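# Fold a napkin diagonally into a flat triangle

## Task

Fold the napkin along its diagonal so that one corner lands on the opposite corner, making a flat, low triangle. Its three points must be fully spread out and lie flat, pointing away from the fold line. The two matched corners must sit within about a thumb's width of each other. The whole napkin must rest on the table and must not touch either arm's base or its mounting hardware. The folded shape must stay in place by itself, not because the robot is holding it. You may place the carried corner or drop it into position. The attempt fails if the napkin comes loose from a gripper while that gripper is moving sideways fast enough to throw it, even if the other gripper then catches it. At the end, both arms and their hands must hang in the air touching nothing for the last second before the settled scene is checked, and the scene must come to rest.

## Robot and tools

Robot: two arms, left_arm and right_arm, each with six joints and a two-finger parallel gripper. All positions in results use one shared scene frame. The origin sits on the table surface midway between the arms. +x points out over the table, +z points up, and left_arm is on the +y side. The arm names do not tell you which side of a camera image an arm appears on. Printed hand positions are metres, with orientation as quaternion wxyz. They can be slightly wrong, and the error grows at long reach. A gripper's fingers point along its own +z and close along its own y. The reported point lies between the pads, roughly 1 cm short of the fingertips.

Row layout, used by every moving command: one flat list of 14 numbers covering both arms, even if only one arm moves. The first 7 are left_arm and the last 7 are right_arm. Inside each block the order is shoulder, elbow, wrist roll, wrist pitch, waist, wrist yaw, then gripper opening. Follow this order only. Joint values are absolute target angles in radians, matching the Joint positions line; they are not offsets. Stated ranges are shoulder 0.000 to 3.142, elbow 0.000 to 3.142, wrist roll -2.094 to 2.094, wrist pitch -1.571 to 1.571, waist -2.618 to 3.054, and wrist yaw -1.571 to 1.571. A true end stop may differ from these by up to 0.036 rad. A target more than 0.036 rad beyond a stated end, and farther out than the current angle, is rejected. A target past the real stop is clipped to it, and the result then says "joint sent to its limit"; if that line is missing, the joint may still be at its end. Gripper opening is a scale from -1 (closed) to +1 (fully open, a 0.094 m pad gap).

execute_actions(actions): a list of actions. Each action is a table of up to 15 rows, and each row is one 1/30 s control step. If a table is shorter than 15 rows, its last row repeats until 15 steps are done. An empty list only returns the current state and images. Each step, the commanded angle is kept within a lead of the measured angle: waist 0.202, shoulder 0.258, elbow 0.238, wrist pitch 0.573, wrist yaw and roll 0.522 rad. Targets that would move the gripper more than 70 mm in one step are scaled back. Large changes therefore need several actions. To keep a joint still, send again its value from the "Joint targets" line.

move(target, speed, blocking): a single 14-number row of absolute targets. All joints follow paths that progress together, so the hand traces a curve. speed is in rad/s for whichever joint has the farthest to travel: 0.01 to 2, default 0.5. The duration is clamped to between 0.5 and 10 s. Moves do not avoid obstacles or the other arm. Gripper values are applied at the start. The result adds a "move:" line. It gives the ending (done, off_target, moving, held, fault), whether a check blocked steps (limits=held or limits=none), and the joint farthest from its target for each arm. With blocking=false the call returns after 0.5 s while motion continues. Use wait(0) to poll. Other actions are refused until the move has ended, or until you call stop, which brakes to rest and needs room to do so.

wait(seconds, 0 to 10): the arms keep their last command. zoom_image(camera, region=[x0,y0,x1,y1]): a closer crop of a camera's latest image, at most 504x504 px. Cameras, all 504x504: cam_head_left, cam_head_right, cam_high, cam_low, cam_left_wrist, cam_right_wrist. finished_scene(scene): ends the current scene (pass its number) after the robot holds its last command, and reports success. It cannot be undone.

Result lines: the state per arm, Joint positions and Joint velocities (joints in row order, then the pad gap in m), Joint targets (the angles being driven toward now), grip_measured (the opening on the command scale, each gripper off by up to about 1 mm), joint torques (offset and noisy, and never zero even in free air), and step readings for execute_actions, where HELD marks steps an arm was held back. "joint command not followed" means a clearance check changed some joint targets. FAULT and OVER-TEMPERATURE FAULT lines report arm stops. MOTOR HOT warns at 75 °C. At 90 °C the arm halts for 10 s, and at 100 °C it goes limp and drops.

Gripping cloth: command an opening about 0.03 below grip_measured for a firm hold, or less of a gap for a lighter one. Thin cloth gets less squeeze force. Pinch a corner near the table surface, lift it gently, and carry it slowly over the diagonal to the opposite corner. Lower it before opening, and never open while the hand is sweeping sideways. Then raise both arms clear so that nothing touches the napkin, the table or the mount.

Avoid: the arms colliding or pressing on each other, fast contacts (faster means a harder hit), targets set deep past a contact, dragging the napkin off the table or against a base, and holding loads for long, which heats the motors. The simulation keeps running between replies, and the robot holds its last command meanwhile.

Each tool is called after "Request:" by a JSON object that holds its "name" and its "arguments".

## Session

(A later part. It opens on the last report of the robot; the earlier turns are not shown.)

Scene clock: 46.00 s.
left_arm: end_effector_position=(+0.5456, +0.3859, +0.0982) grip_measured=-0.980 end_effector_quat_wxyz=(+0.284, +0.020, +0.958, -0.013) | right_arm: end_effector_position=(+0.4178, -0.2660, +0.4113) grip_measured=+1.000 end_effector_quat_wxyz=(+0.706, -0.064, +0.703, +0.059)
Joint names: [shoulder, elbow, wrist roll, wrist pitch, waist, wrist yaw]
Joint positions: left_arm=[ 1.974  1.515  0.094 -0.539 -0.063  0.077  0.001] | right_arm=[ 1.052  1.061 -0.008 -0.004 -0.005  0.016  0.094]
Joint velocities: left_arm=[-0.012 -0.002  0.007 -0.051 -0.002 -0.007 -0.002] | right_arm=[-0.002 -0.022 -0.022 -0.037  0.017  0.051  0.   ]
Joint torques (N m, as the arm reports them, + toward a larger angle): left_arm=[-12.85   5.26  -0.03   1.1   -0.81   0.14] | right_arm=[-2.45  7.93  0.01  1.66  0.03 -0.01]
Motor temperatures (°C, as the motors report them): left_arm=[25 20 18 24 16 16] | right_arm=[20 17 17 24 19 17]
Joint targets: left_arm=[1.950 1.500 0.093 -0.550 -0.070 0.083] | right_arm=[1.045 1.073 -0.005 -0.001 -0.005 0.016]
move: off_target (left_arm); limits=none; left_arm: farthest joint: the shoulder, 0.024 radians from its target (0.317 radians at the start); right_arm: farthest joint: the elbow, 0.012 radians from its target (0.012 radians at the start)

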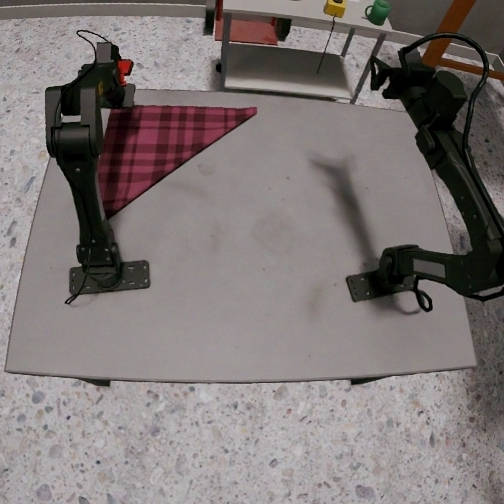

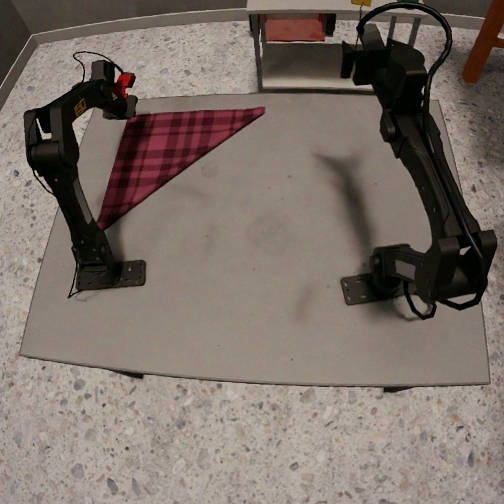

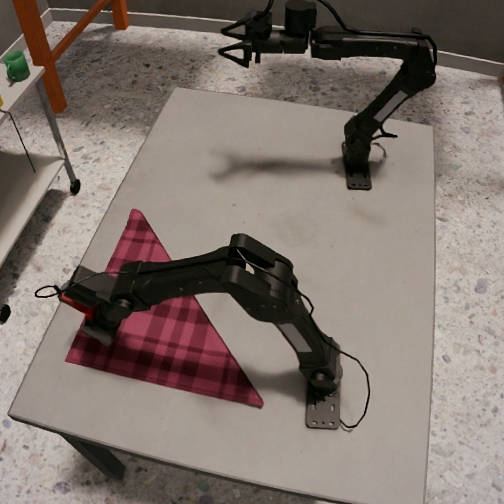

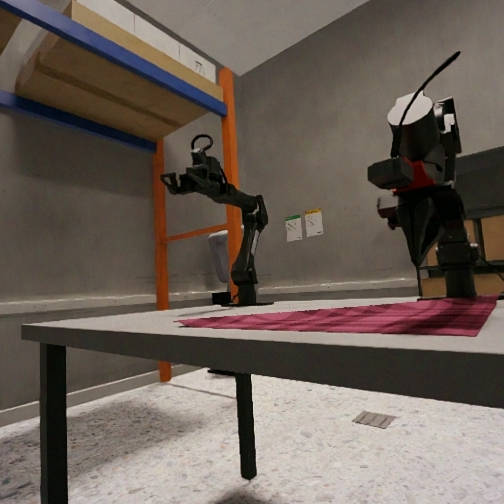

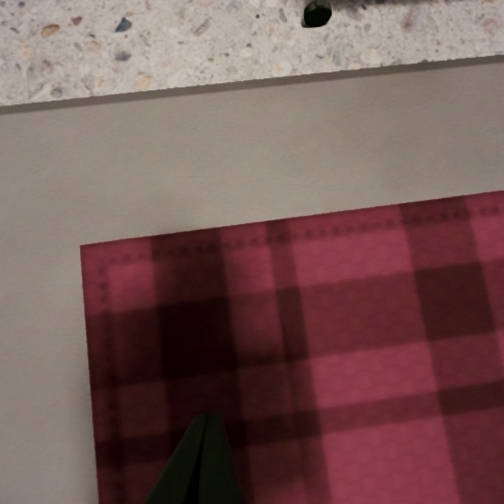

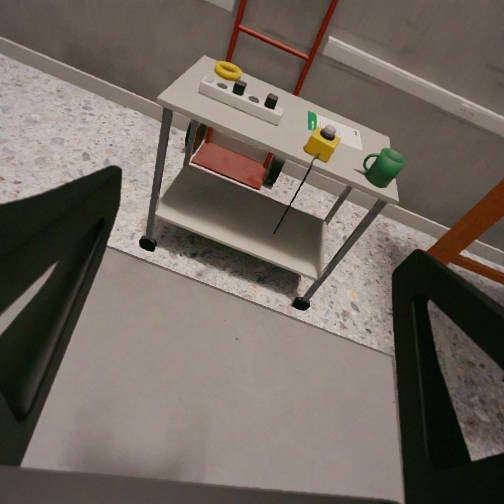

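Request:
{"name": "move", "arguments": {"target": [2.235,1.71,0.093,-0.365,-0.02,0.083,0.3,1.045,1.073,-0.005,-0.001,-0.005,0.016,1], "speed": 0.2}}

Request:
{"name": "move", "arguments": {"target": [2.32,1.69,0.093,-0.42,-0.02,0.083,0.3,1.045,1.073,-0.005,-0.001,-0.005,0.016,1], "speed": 0.06}}

Request:
{"name": "move", "arguments": {"target": [2.32,1.69,0.093,-0.42,-0.02,0.083,-1,1.045,1.073,-0.005,-0.001,-0.005,0.016,1]}}

Request:
{"name": "move", "arguments": {"target": [1.95,1.5,0.093,-0.55,-0.13,0.083,-1,1.045,1.073,-0.005,-0.001,-0.005,0.016,1], "speed": 0.15}}

Scene clock: 51.80 s.
left_arm: end_effector_position=(+0.6099, +0.4108, +0.0536) grip_measured=+0.297 end_effector_quat_wxyz=(+0.318, +0.005, +0.948, -0.004) | right_arm: end_effector_position=(+0.4178, -0.2660, +0.4113) grip_measured=+1.000 end_effector_quat_wxyz=(+0.706, -0.064, +0.703, +0.059)
Joint names: [shoulder, elbow, wrist roll, wrist pitch, waist, wrist yaw]
Joint positions: left_arm=[ 2.226  1.68   0.094 -0.382 -0.027  0.077  0.061] | right_arm=[ 1.052  1.061 -0.008 -0.004 -0.005  0.016  0.094]
Joint velocities: left_arm=[ 0.007 -0.007 -0.037 -0.007  0.007 -0.037  0.001] | right_arm=[-0.012 -0.022  0.037 -0.007  0.007 -0.051  0.   ]
Joint torques (N m, as the arm reports them, + toward a larger angle): left_arm=[-12.16   8.61   0.01   1.42   0.92   0.08] | right_arm=[-2.49  7.83  0.04  1.66 -0.1   0.02]
Motor temperatures (°C, as the motors report them): left_arm=[25 20 18 24 16 16] | right_arm=[20 17 17 24 19 17]
Joint targets: left_arm=[2.235 1.710 0.093 -0.365 -0.020 0.083] | right_arm=[1.045 1.073 -0.005 -0.001 -0.005 0.016]
move: off_target (left_arm); limits=none; left_arm: farthest joint: the elbow, 0.030 radians from its target (0.195 radians at the start); right_arm: farthest joint: the elbow, 0.012 radians from its target (0.012 radians at the start)

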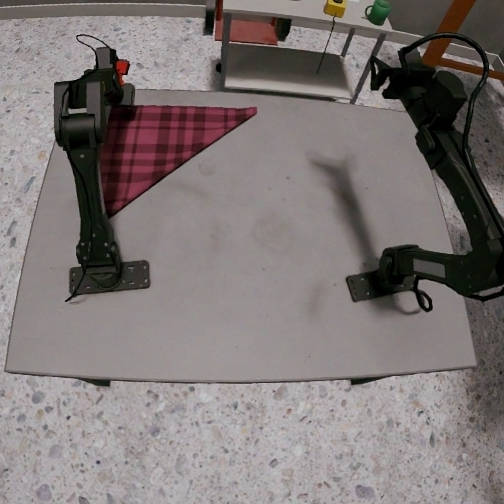

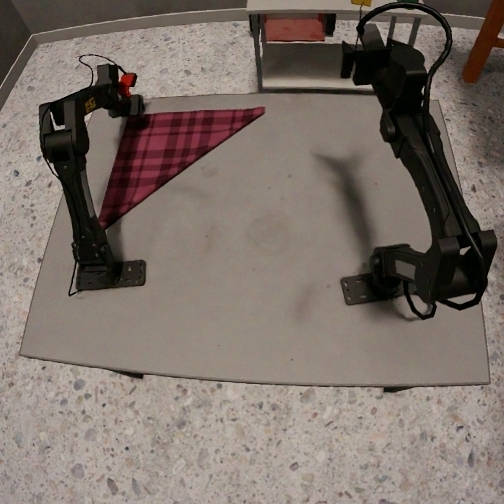

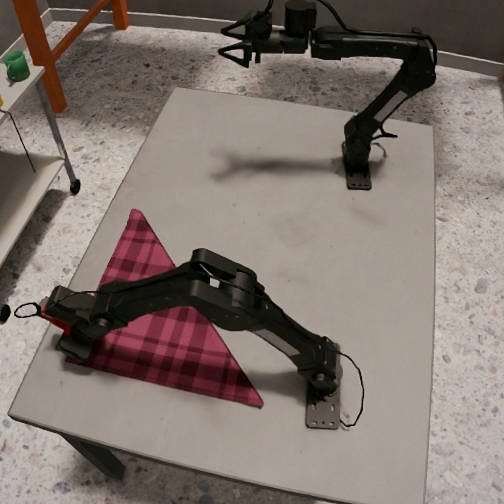

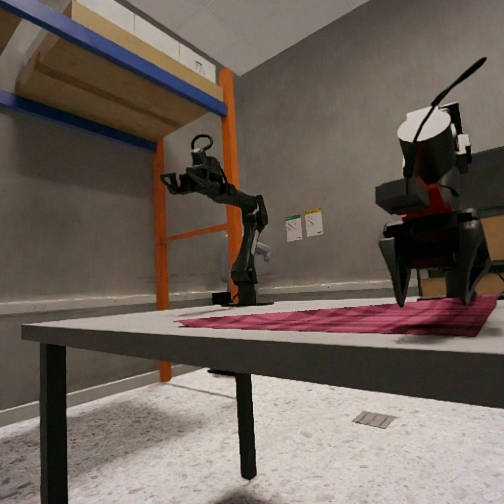

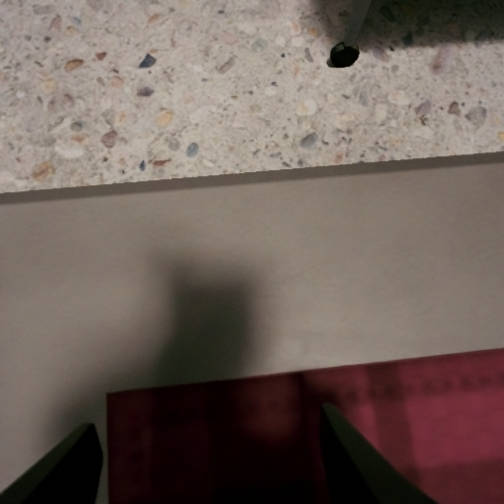

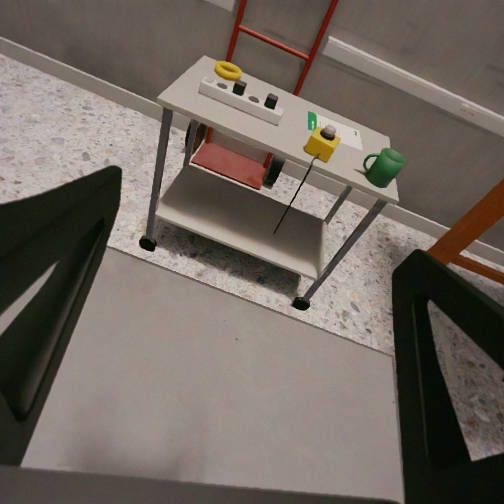

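Scene clock: 53.60 s.
left_arm: end_effector_position=(+0.6043, +0.4100, +0.0258) grip_measured=+0.297 end_effector_quat_wxyz=(+0.291, +0.004, +0.957, -0.008) | right_arm: end_effector_position=(+0.4178, -0.2660, +0.4113) grip_measured=+1.000 end_effector_quat_wxyz=(+0.706, -0.064, +0.703, +0.059)
Joint names: [shoulder, elbow, wrist roll, wrist pitch, waist, wrist yaw]
Joint positions: left_arm=[ 2.274  1.68   0.094 -0.391 -0.027  0.078  0.061] | right_arm=[ 1.052  1.061 -0.008 -0.004 -0.005  0.016  0.094]
Joint velocities: left_arm=[ 0.012  0.002 -0.066  0.037  0.007 -0.007 -0.002] | right_arm=[-0.007  0.007 -0.051 -0.037 -0.022 -0.007  0.   ]
Joint torques (N m, as the arm reports them, + toward a larger angle): left_arm=[-9.22  7.14 -0.05  0.8   0.85  0.12] | right_arm=[-2.37  7.95  0.03  1.66  0.04  0.02]
Motor temperatures (°C, as the motors report them): left_arm=[25 20 18 24 16 16] | right_arm=[20 17 17 24 19 17]
Joint targets: left_arm=[2.320 1.690 0.093 -0.420 -0.020 0.083] | right_arm=[1.045 1.073 -0.005 -0.001 -0.005 0.016]
move: off_target (left_arm); limits=none; left_arm: farthest joint: the shoulder, 0.046 radians from its target (0.094 radians at the start); right_arm: farthest joint: the elbow, 0.012 radians from its target (0.012 radians at the start)

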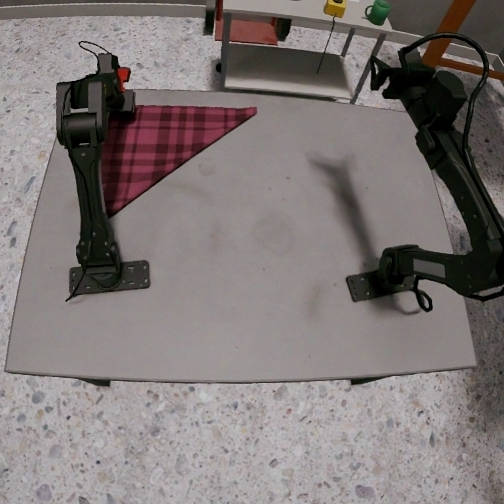

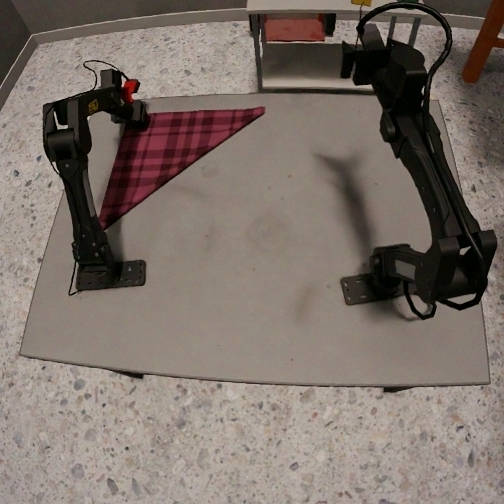

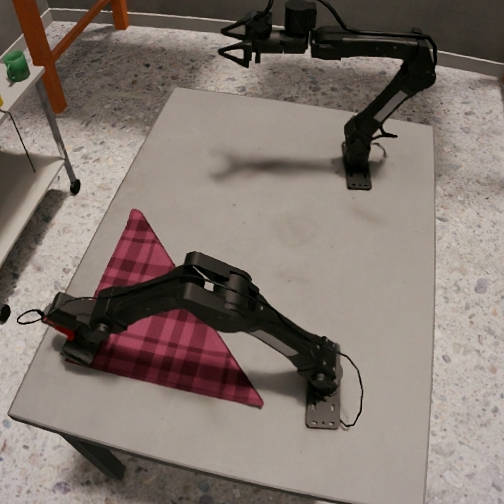

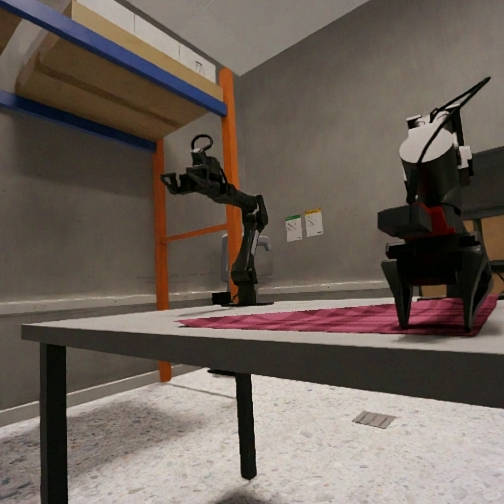

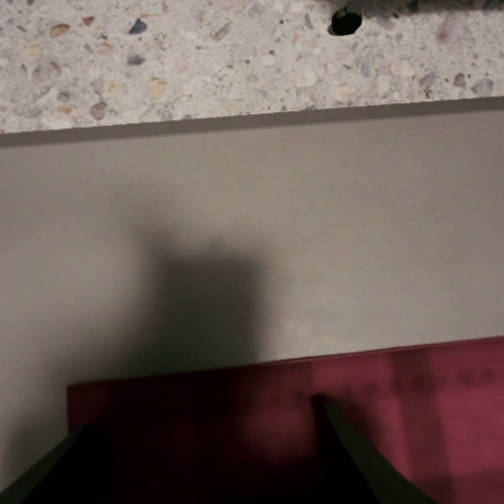

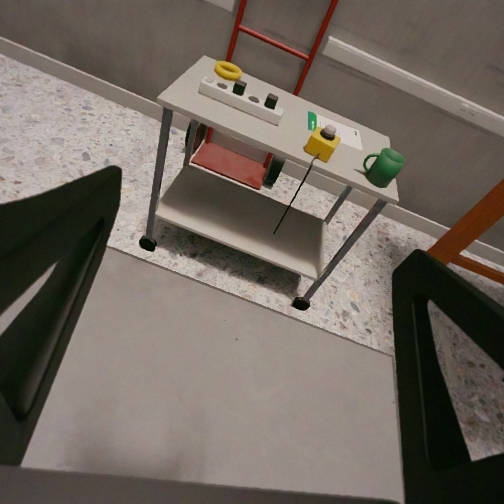

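Scene clock: 54.30 s.
left_arm: end_effector_position=(+0.6070, +0.4102, +0.0267) grip_measured=-0.958 end_effector_quat_wxyz=(+0.297, +0.004, +0.955, -0.007) | right_arm: end_effector_position=(+0.4178, -0.2660, +0.4113) grip_measured=+1.000 end_effector_quat_wxyz=(+0.706, -0.064, +0.703, +0.059)
Joint names: [shoulder, elbow, wrist roll, wrist pitch, waist, wrist yaw]
Joint positions: left_arm=[ 2.276  1.68   0.094 -0.377 -0.027  0.078  0.002] | right_arm=[ 1.052  1.061 -0.008 -0.004 -0.005  0.016  0.094]
Joint velocities: left_arm=[-0.002  0.007 -0.007 -0.051 -0.002 -0.022  0.001] | right_arm=[-0.007  0.002 -0.051  0.007  0.007 -0.007  0.   ]
Joint torques (N m, as the arm reports them, + toward a larger angle): left_arm=[-9.52  7.16 -0.04  0.63  0.93  0.15] | right_arm=[-2.42  7.93  0.04  1.66  0.    0.03]
Motor temperatures (°C, as the motors report them): left_arm=[25 20 18 24 16 16] | right_arm=[20 17 17 24 19 17]
Joint targets: left_arm=[2.320 1.690 0.093 -0.420 -0.020 0.083] | right_arm=[1.045 1.073 -0.005 -0.001 -0.005 0.016]
move: off_target (left_arm); limits=none; left_arm: farthest joint: the shoulder, 0.044 radians from its target (0.046 radians at the start); right_arm: farthest joint: the elbow, 0.012 radians from its target (0.012 radians at the start)

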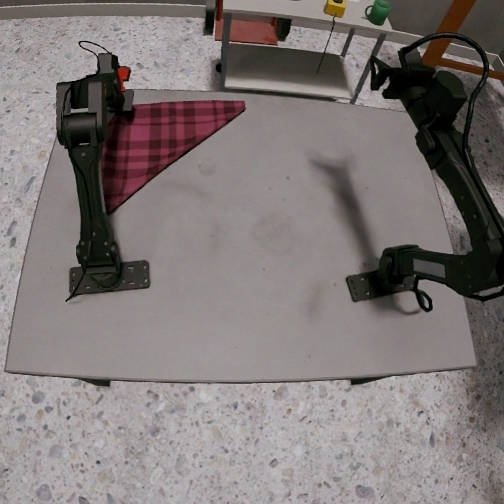

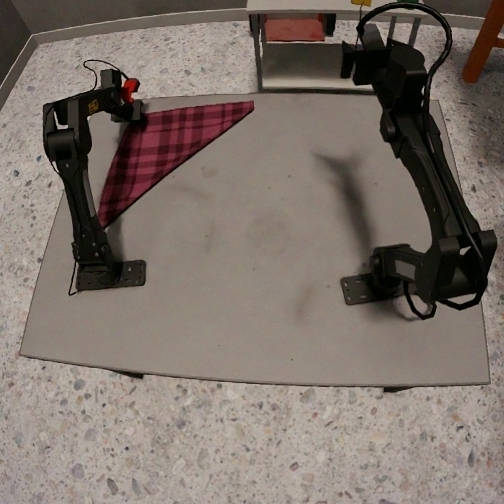

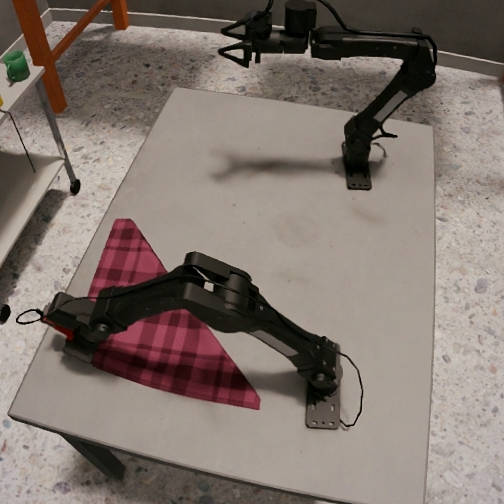

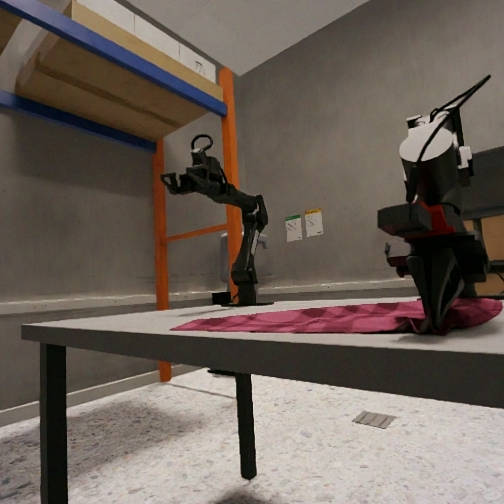

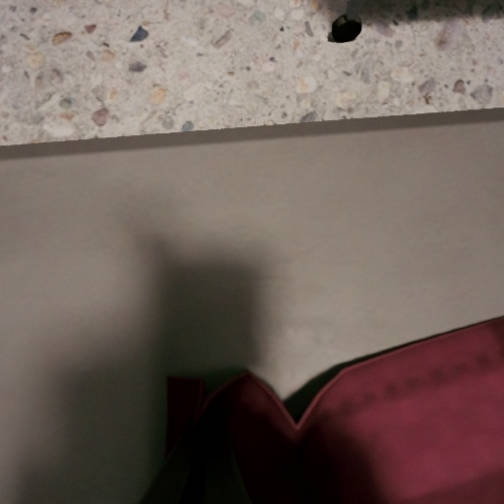

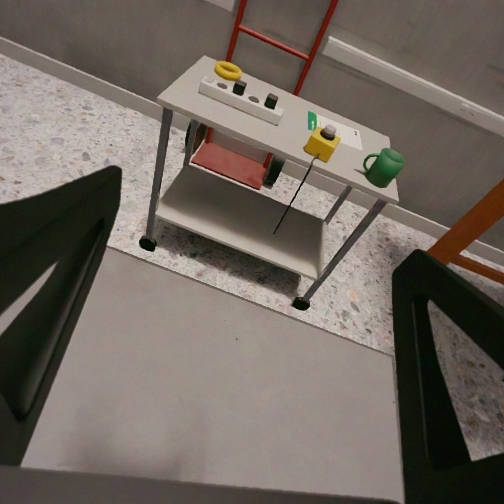

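Scene clock: 57.00 s.
left_arm: end_effector_position=(+0.5461, +0.3553, +0.0978) grip_measured=-0.958 end_effector_quat_wxyz=(+0.284, +0.049, +0.957, -0.022) | right_arm: end_effector_position=(+0.4178, -0.2660, +0.4113) grip_measured=+1.000 end_effector_quat_wxyz=(+0.706, -0.064, +0.703, +0.059)
Joint names: [shoulder, elbow, wrist roll, wrist pitch, waist, wrist yaw]
Joint positions: left_arm=[ 1.975  1.515  0.094 -0.538 -0.123  0.078  0.002] | right_arm=[ 1.052  1.061 -0.008 -0.004 -0.005  0.016  0.094]
Joint velocities: left_arm=[ 0.002  0.002  0.022 -0.037  0.022  0.051 -0.001] | right_arm=[ 0.002 -0.002 -0.081  0.037  0.002  0.022  0.   ]
Joint torques (N m, as the arm reports them, + toward a larger angle): left_arm=[-13.29   5.15  -0.02   1.02  -0.73   0.15] | right_arm=[-2.4   7.92  0.06  1.68  0.05  0.03]
Motor temperatures (°C, as the motors report them): left_arm=[25 20 18 24 16 16] | right_arm=[20 17 17 25 19 17]
Joint targets: left_arm=[1.950 1.500 0.093 -0.550 -0.130 0.083] | right_arm=[1.045 1.073 -0.005 -0.001 -0.005 0.016]
move: off_target (left_arm); limits=none; left_arm: farthest joint: the shoulder, 0.025 radians from its target (0.326 radians at the start); right_arm: farthest joint: the elbow, 0.012 radians from its target (0.012 radians at the start)

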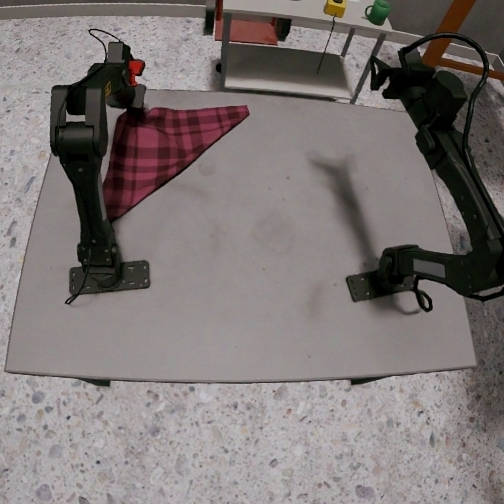

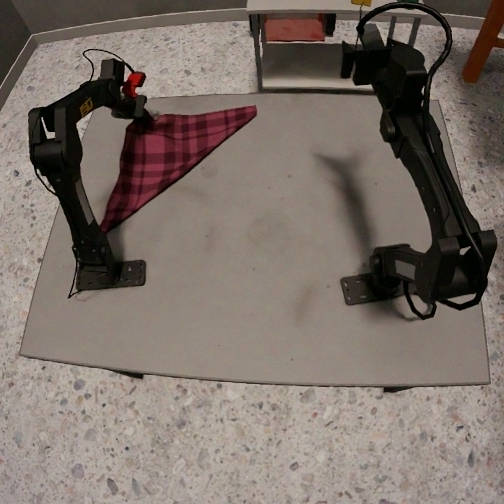

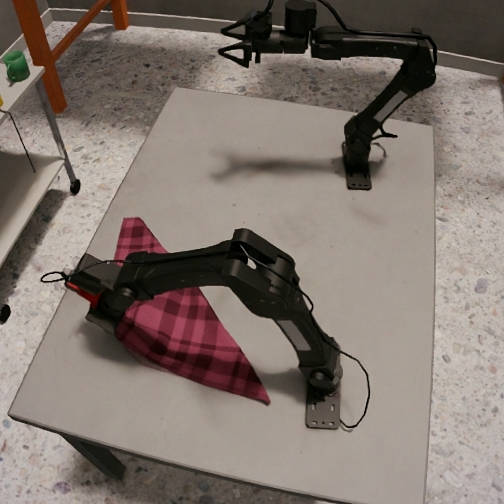

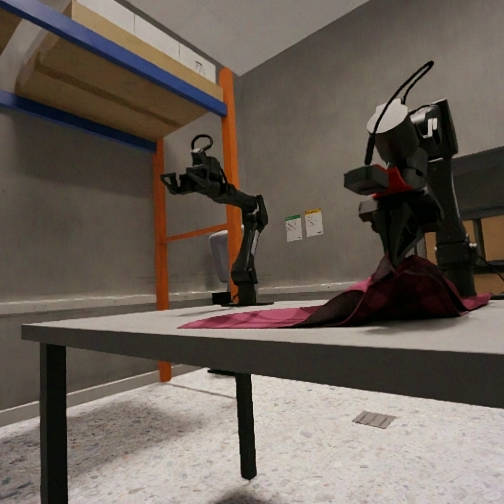

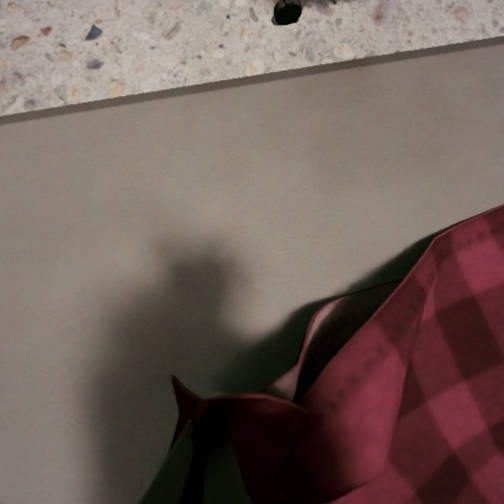

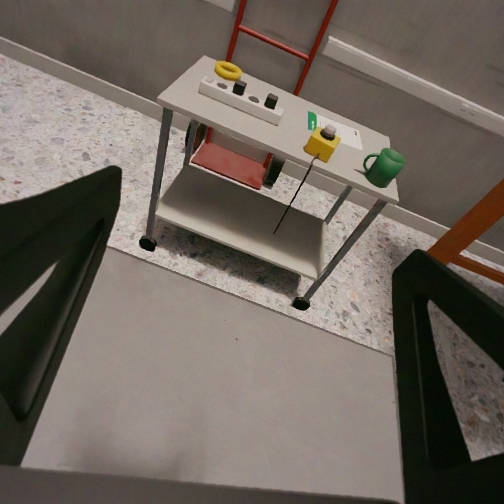

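Both layers came up. Release and look.

Request:
{"name": "move", "arguments": {"target": [2.16,1.63,0.093,-0.4,-0.05,0.083,-1,1.045,1.073,-0.005,-0.001,-0.005,0.016,1], "speed": 0.15}}

Request:
{"name": "move", "arguments": {"target": [2.16,1.63,0.093,-0.4,-0.05,0.083,0.3,1.045,1.073,-0.005,-0.001,-0.005,0.016,1]}}

Request:
{"name": "move", "arguments": {"target": [2.25,1.75,0.093,-0.365,-0.02,0.083,0.3,1.045,1.073,-0.005,-0.001,-0.005,0.016,1], "speed": 0.15}}

Scene clock: 63.17 s.
left_arm: end_effector_position=(+0.5861, +0.3919, +0.0579) grip_measured=-0.958 end_effector_quat_wxyz=(+0.298, +0.018, +0.954, -0.012) | right_arm: end_effector_position=(+0.4178, -0.2660, +0.4113) grip_measured=+1.000 end_effector_quat_wxyz=(+0.706, -0.064, +0.703, +0.059)
Joint names: [shoulder, elbow, wrist roll, wrist pitch, waist, wrist yaw]
Joint positions: left_arm=[ 2.15   1.6    0.094 -0.419 -0.057  0.078  0.002] | right_arm=[ 1.052  1.061 -0.008 -0.004 -0.005  0.016  0.094]
Joint velocities: left_arm=[-0.002  0.002  0.066  0.066 -0.012 -0.051 -0.   ] | right_arm=[ 0.022 -0.002  0.007  0.022 -0.002  0.037  0.   ]
Joint torques (N m, as the arm reports them, + toward a larger angle): left_arm=[-11.37   8.66  -0.01   1.46   0.67   0.13] | right_arm=[-2.41  7.94  0.02  1.66  0.04  0.02]
Motor temperatures (°C, as the motors report them): left_arm=[25 20 18 24 16 16] | right_arm=[20 17 17 25 19 17]
Joint targets: left_arm=[2.160 1.630 0.093 -0.400 -0.050 0.083] | right_arm=[1.045 1.073 -0.005 -0.001 -0.005 0.016]
move: off_target (left_arm); limits=none; left_arm: farthest joint: the elbow, 0.030 radians from its target (0.115 radians at the start); right_arm: farthest joint: the elbow, 0.012 radians from its target (0.012 radians at the start)

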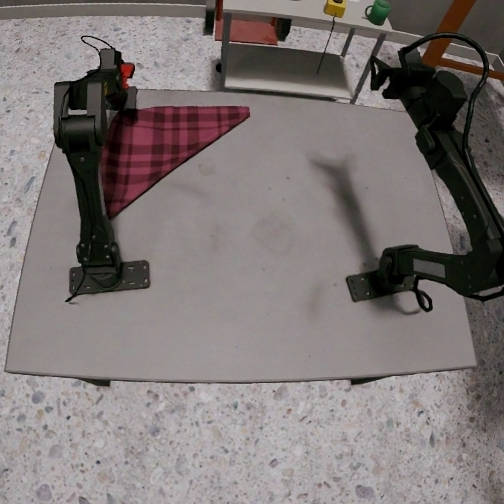

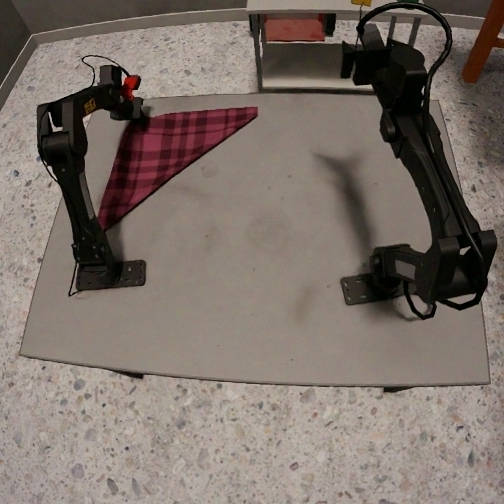

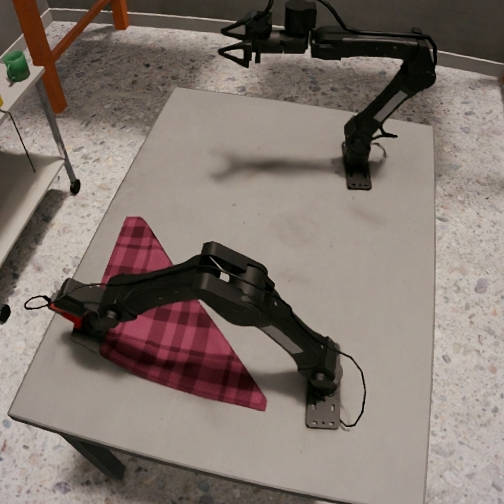

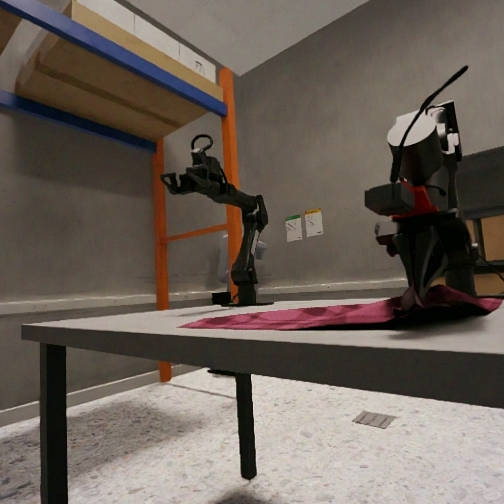

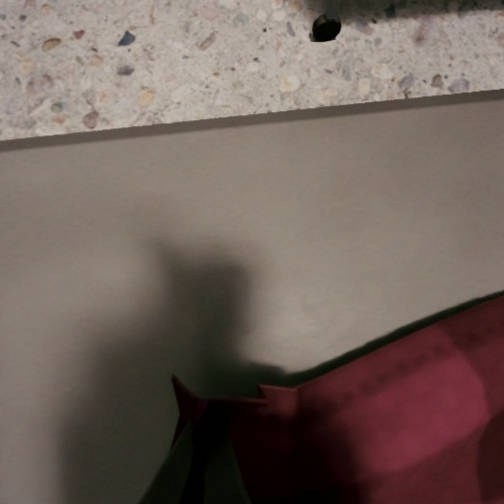

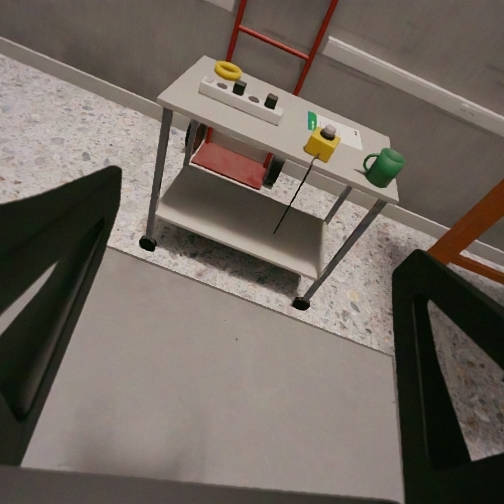

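Scene clock: 63.87 s.
left_arm: end_effector_position=(+0.5865, +0.3919, +0.0582) grip_measured=+0.297 end_effector_quat_wxyz=(+0.299, +0.018, +0.954, -0.011) | right_arm: end_effector_position=(+0.4178, -0.2660, +0.4113) grip_measured=+1.000 end_effector_quat_wxyz=(+0.706, -0.064, +0.703, +0.059)
Joint names: [shoulder, elbow, wrist roll, wrist pitch, waist, wrist yaw]
Joint positions: left_arm=[ 2.15   1.6    0.094 -0.417 -0.057  0.078  0.061] | right_arm=[ 1.052  1.061 -0.008 -0.004 -0.005  0.016  0.094]
Joint velocities: left_arm=[ 0.002 -0.012 -0.051  0.007 -0.012 -0.022  0.   ] | right_arm=[ 0.007  0.012 -0.066 -0.007 -0.002  0.007  0.   ]
Joint torques (N m, as the arm reports them, + toward a larger angle): left_arm=[-11.69   8.45  -0.04   1.4    0.61   0.09] | right_arm=[-2.44  7.93  0.04  1.66  0.04  0.01]
Motor temperatures (°C, as the motors report them): left_arm=[25 20 18 24 16 16] | right_arm=[20 18 17 25 19 17]
Joint targets: left_arm=[2.160 1.630 0.093 -0.400 -0.050 0.083] | right_arm=[1.045 1.073 -0.005 -0.001 -0.005 0.016]
move: off_target (left_arm); limits=none; left_arm: farthest joint: the elbow, 0.030 radians from its target (0.030 radians at the start); right_arm: farthest joint: the elbow, 0.012 radians from its target (0.012 radians at the start)

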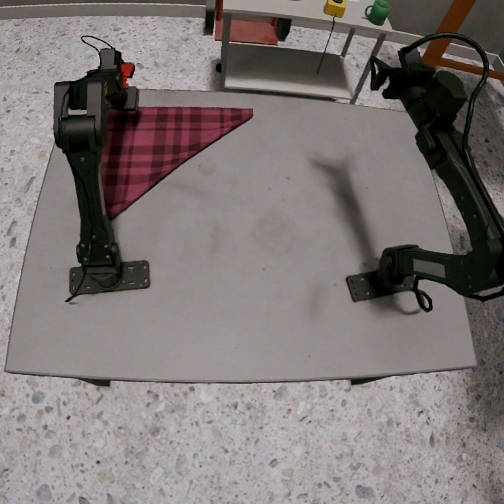

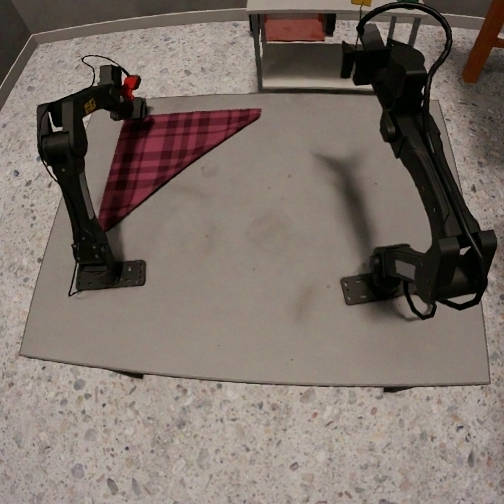

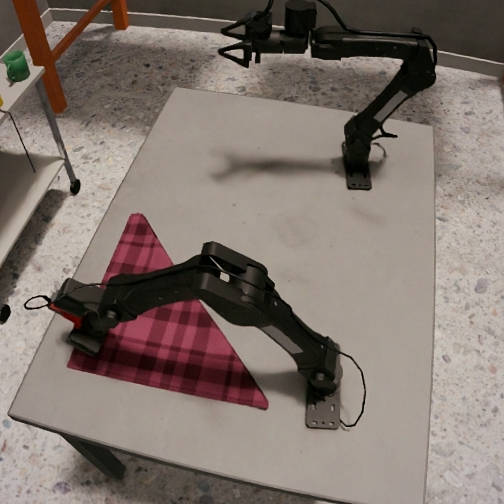

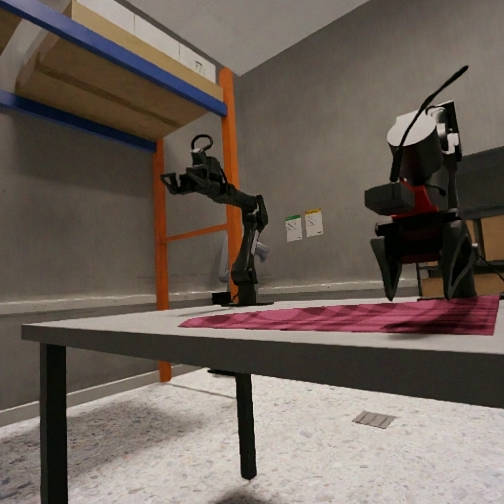

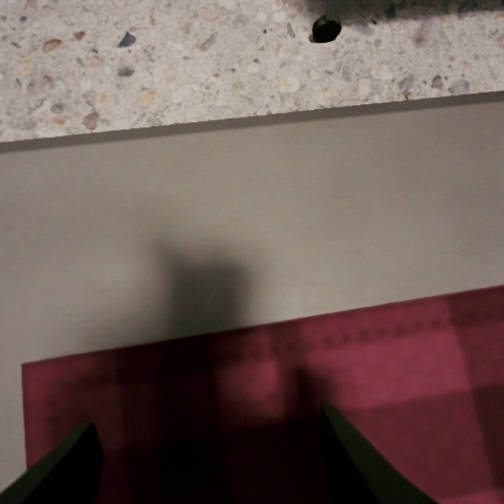

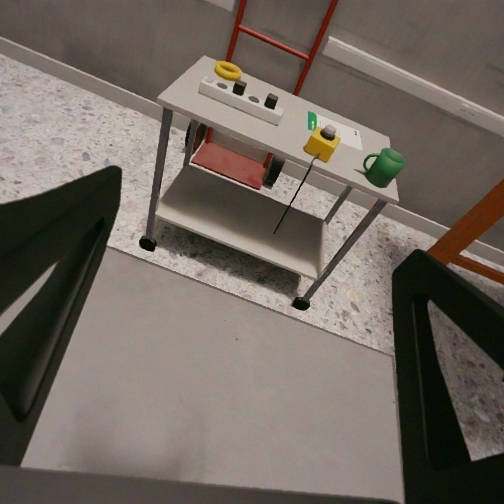

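Scene clock: 65.17 s.
left_arm: end_effector_position=(+0.6202, +0.4119, +0.0632) grip_measured=+0.297 end_effector_quat_wxyz=(+0.332, +0.005, +0.943, -0.003) | right_arm: end_effector_position=(+0.4178, -0.2660, +0.4113) grip_measured=+1.000 end_effector_quat_wxyz=(+0.706, -0.064, +0.703, +0.059)
Joint names: [shoulder, elbow, wrist roll, wrist pitch, waist, wrist yaw]
Joint positions: left_arm=[ 2.238  1.721  0.094 -0.381 -0.027  0.078  0.061] | right_arm=[ 1.052  1.061 -0.008 -0.004 -0.005  0.016  0.094]
Joint velocities: left_arm=[-0.002  0.012 -0.022  0.037 -0.007 -0.051 -0.   ] | right_arm=[-0.027  0.002  0.051 -0.066 -0.002 -0.007  0.   ]
Joint torques (N m, as the arm reports them, + toward a larger angle): left_arm=[-12.15   8.62  -0.05   1.52   0.83   0.09] | right_arm=[-2.37  8.01  0.03  1.68 -0.06  0.01]
Motor temperatures (°C, as the motors report them): left_arm=[25 20 18 25 16 16] | right_arm=[20 18 17 25 19 17]
Joint targets: left_arm=[2.250 1.750 0.093 -0.365 -0.020 0.083] | right_arm=[1.045 1.073 -0.005 -0.001 -0.005 0.016]
move: off_target (left_arm); limits=none; left_arm: farthest joint: the elbow, 0.029 radians from its target (0.150 radians at the start); right_arm: farthest joint: the elbow, 0.012 radians from its target (0.012 radians at the start)

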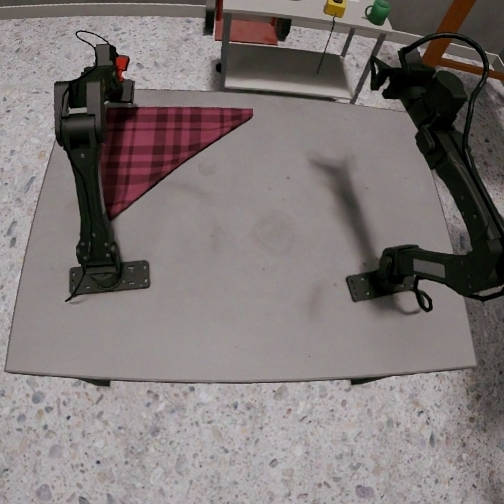

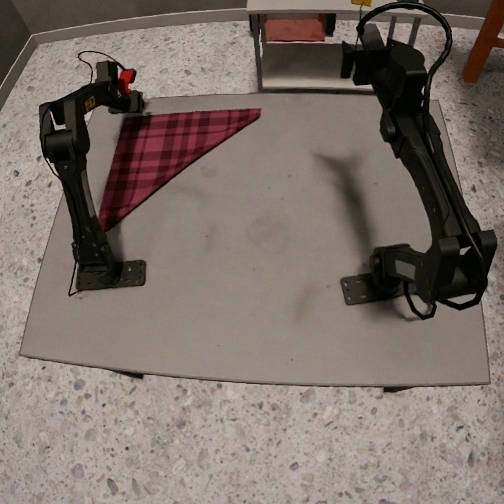

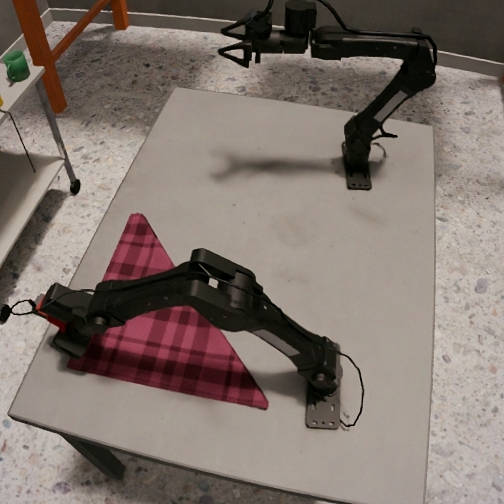

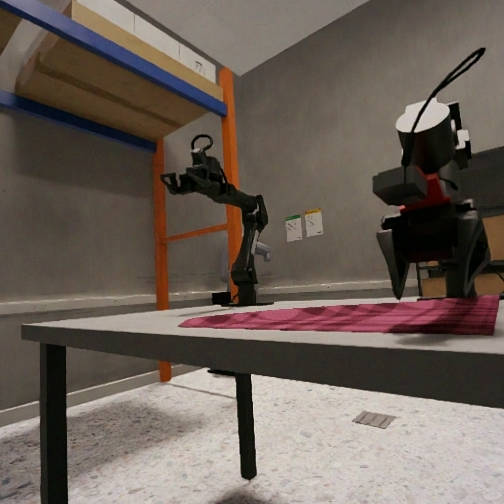

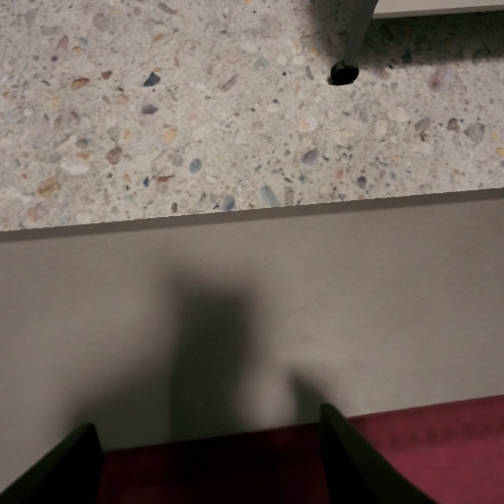

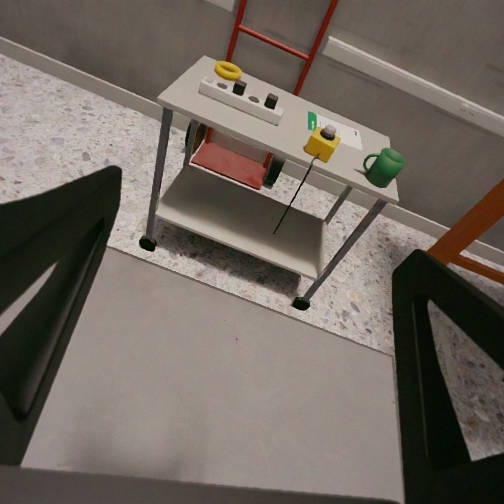

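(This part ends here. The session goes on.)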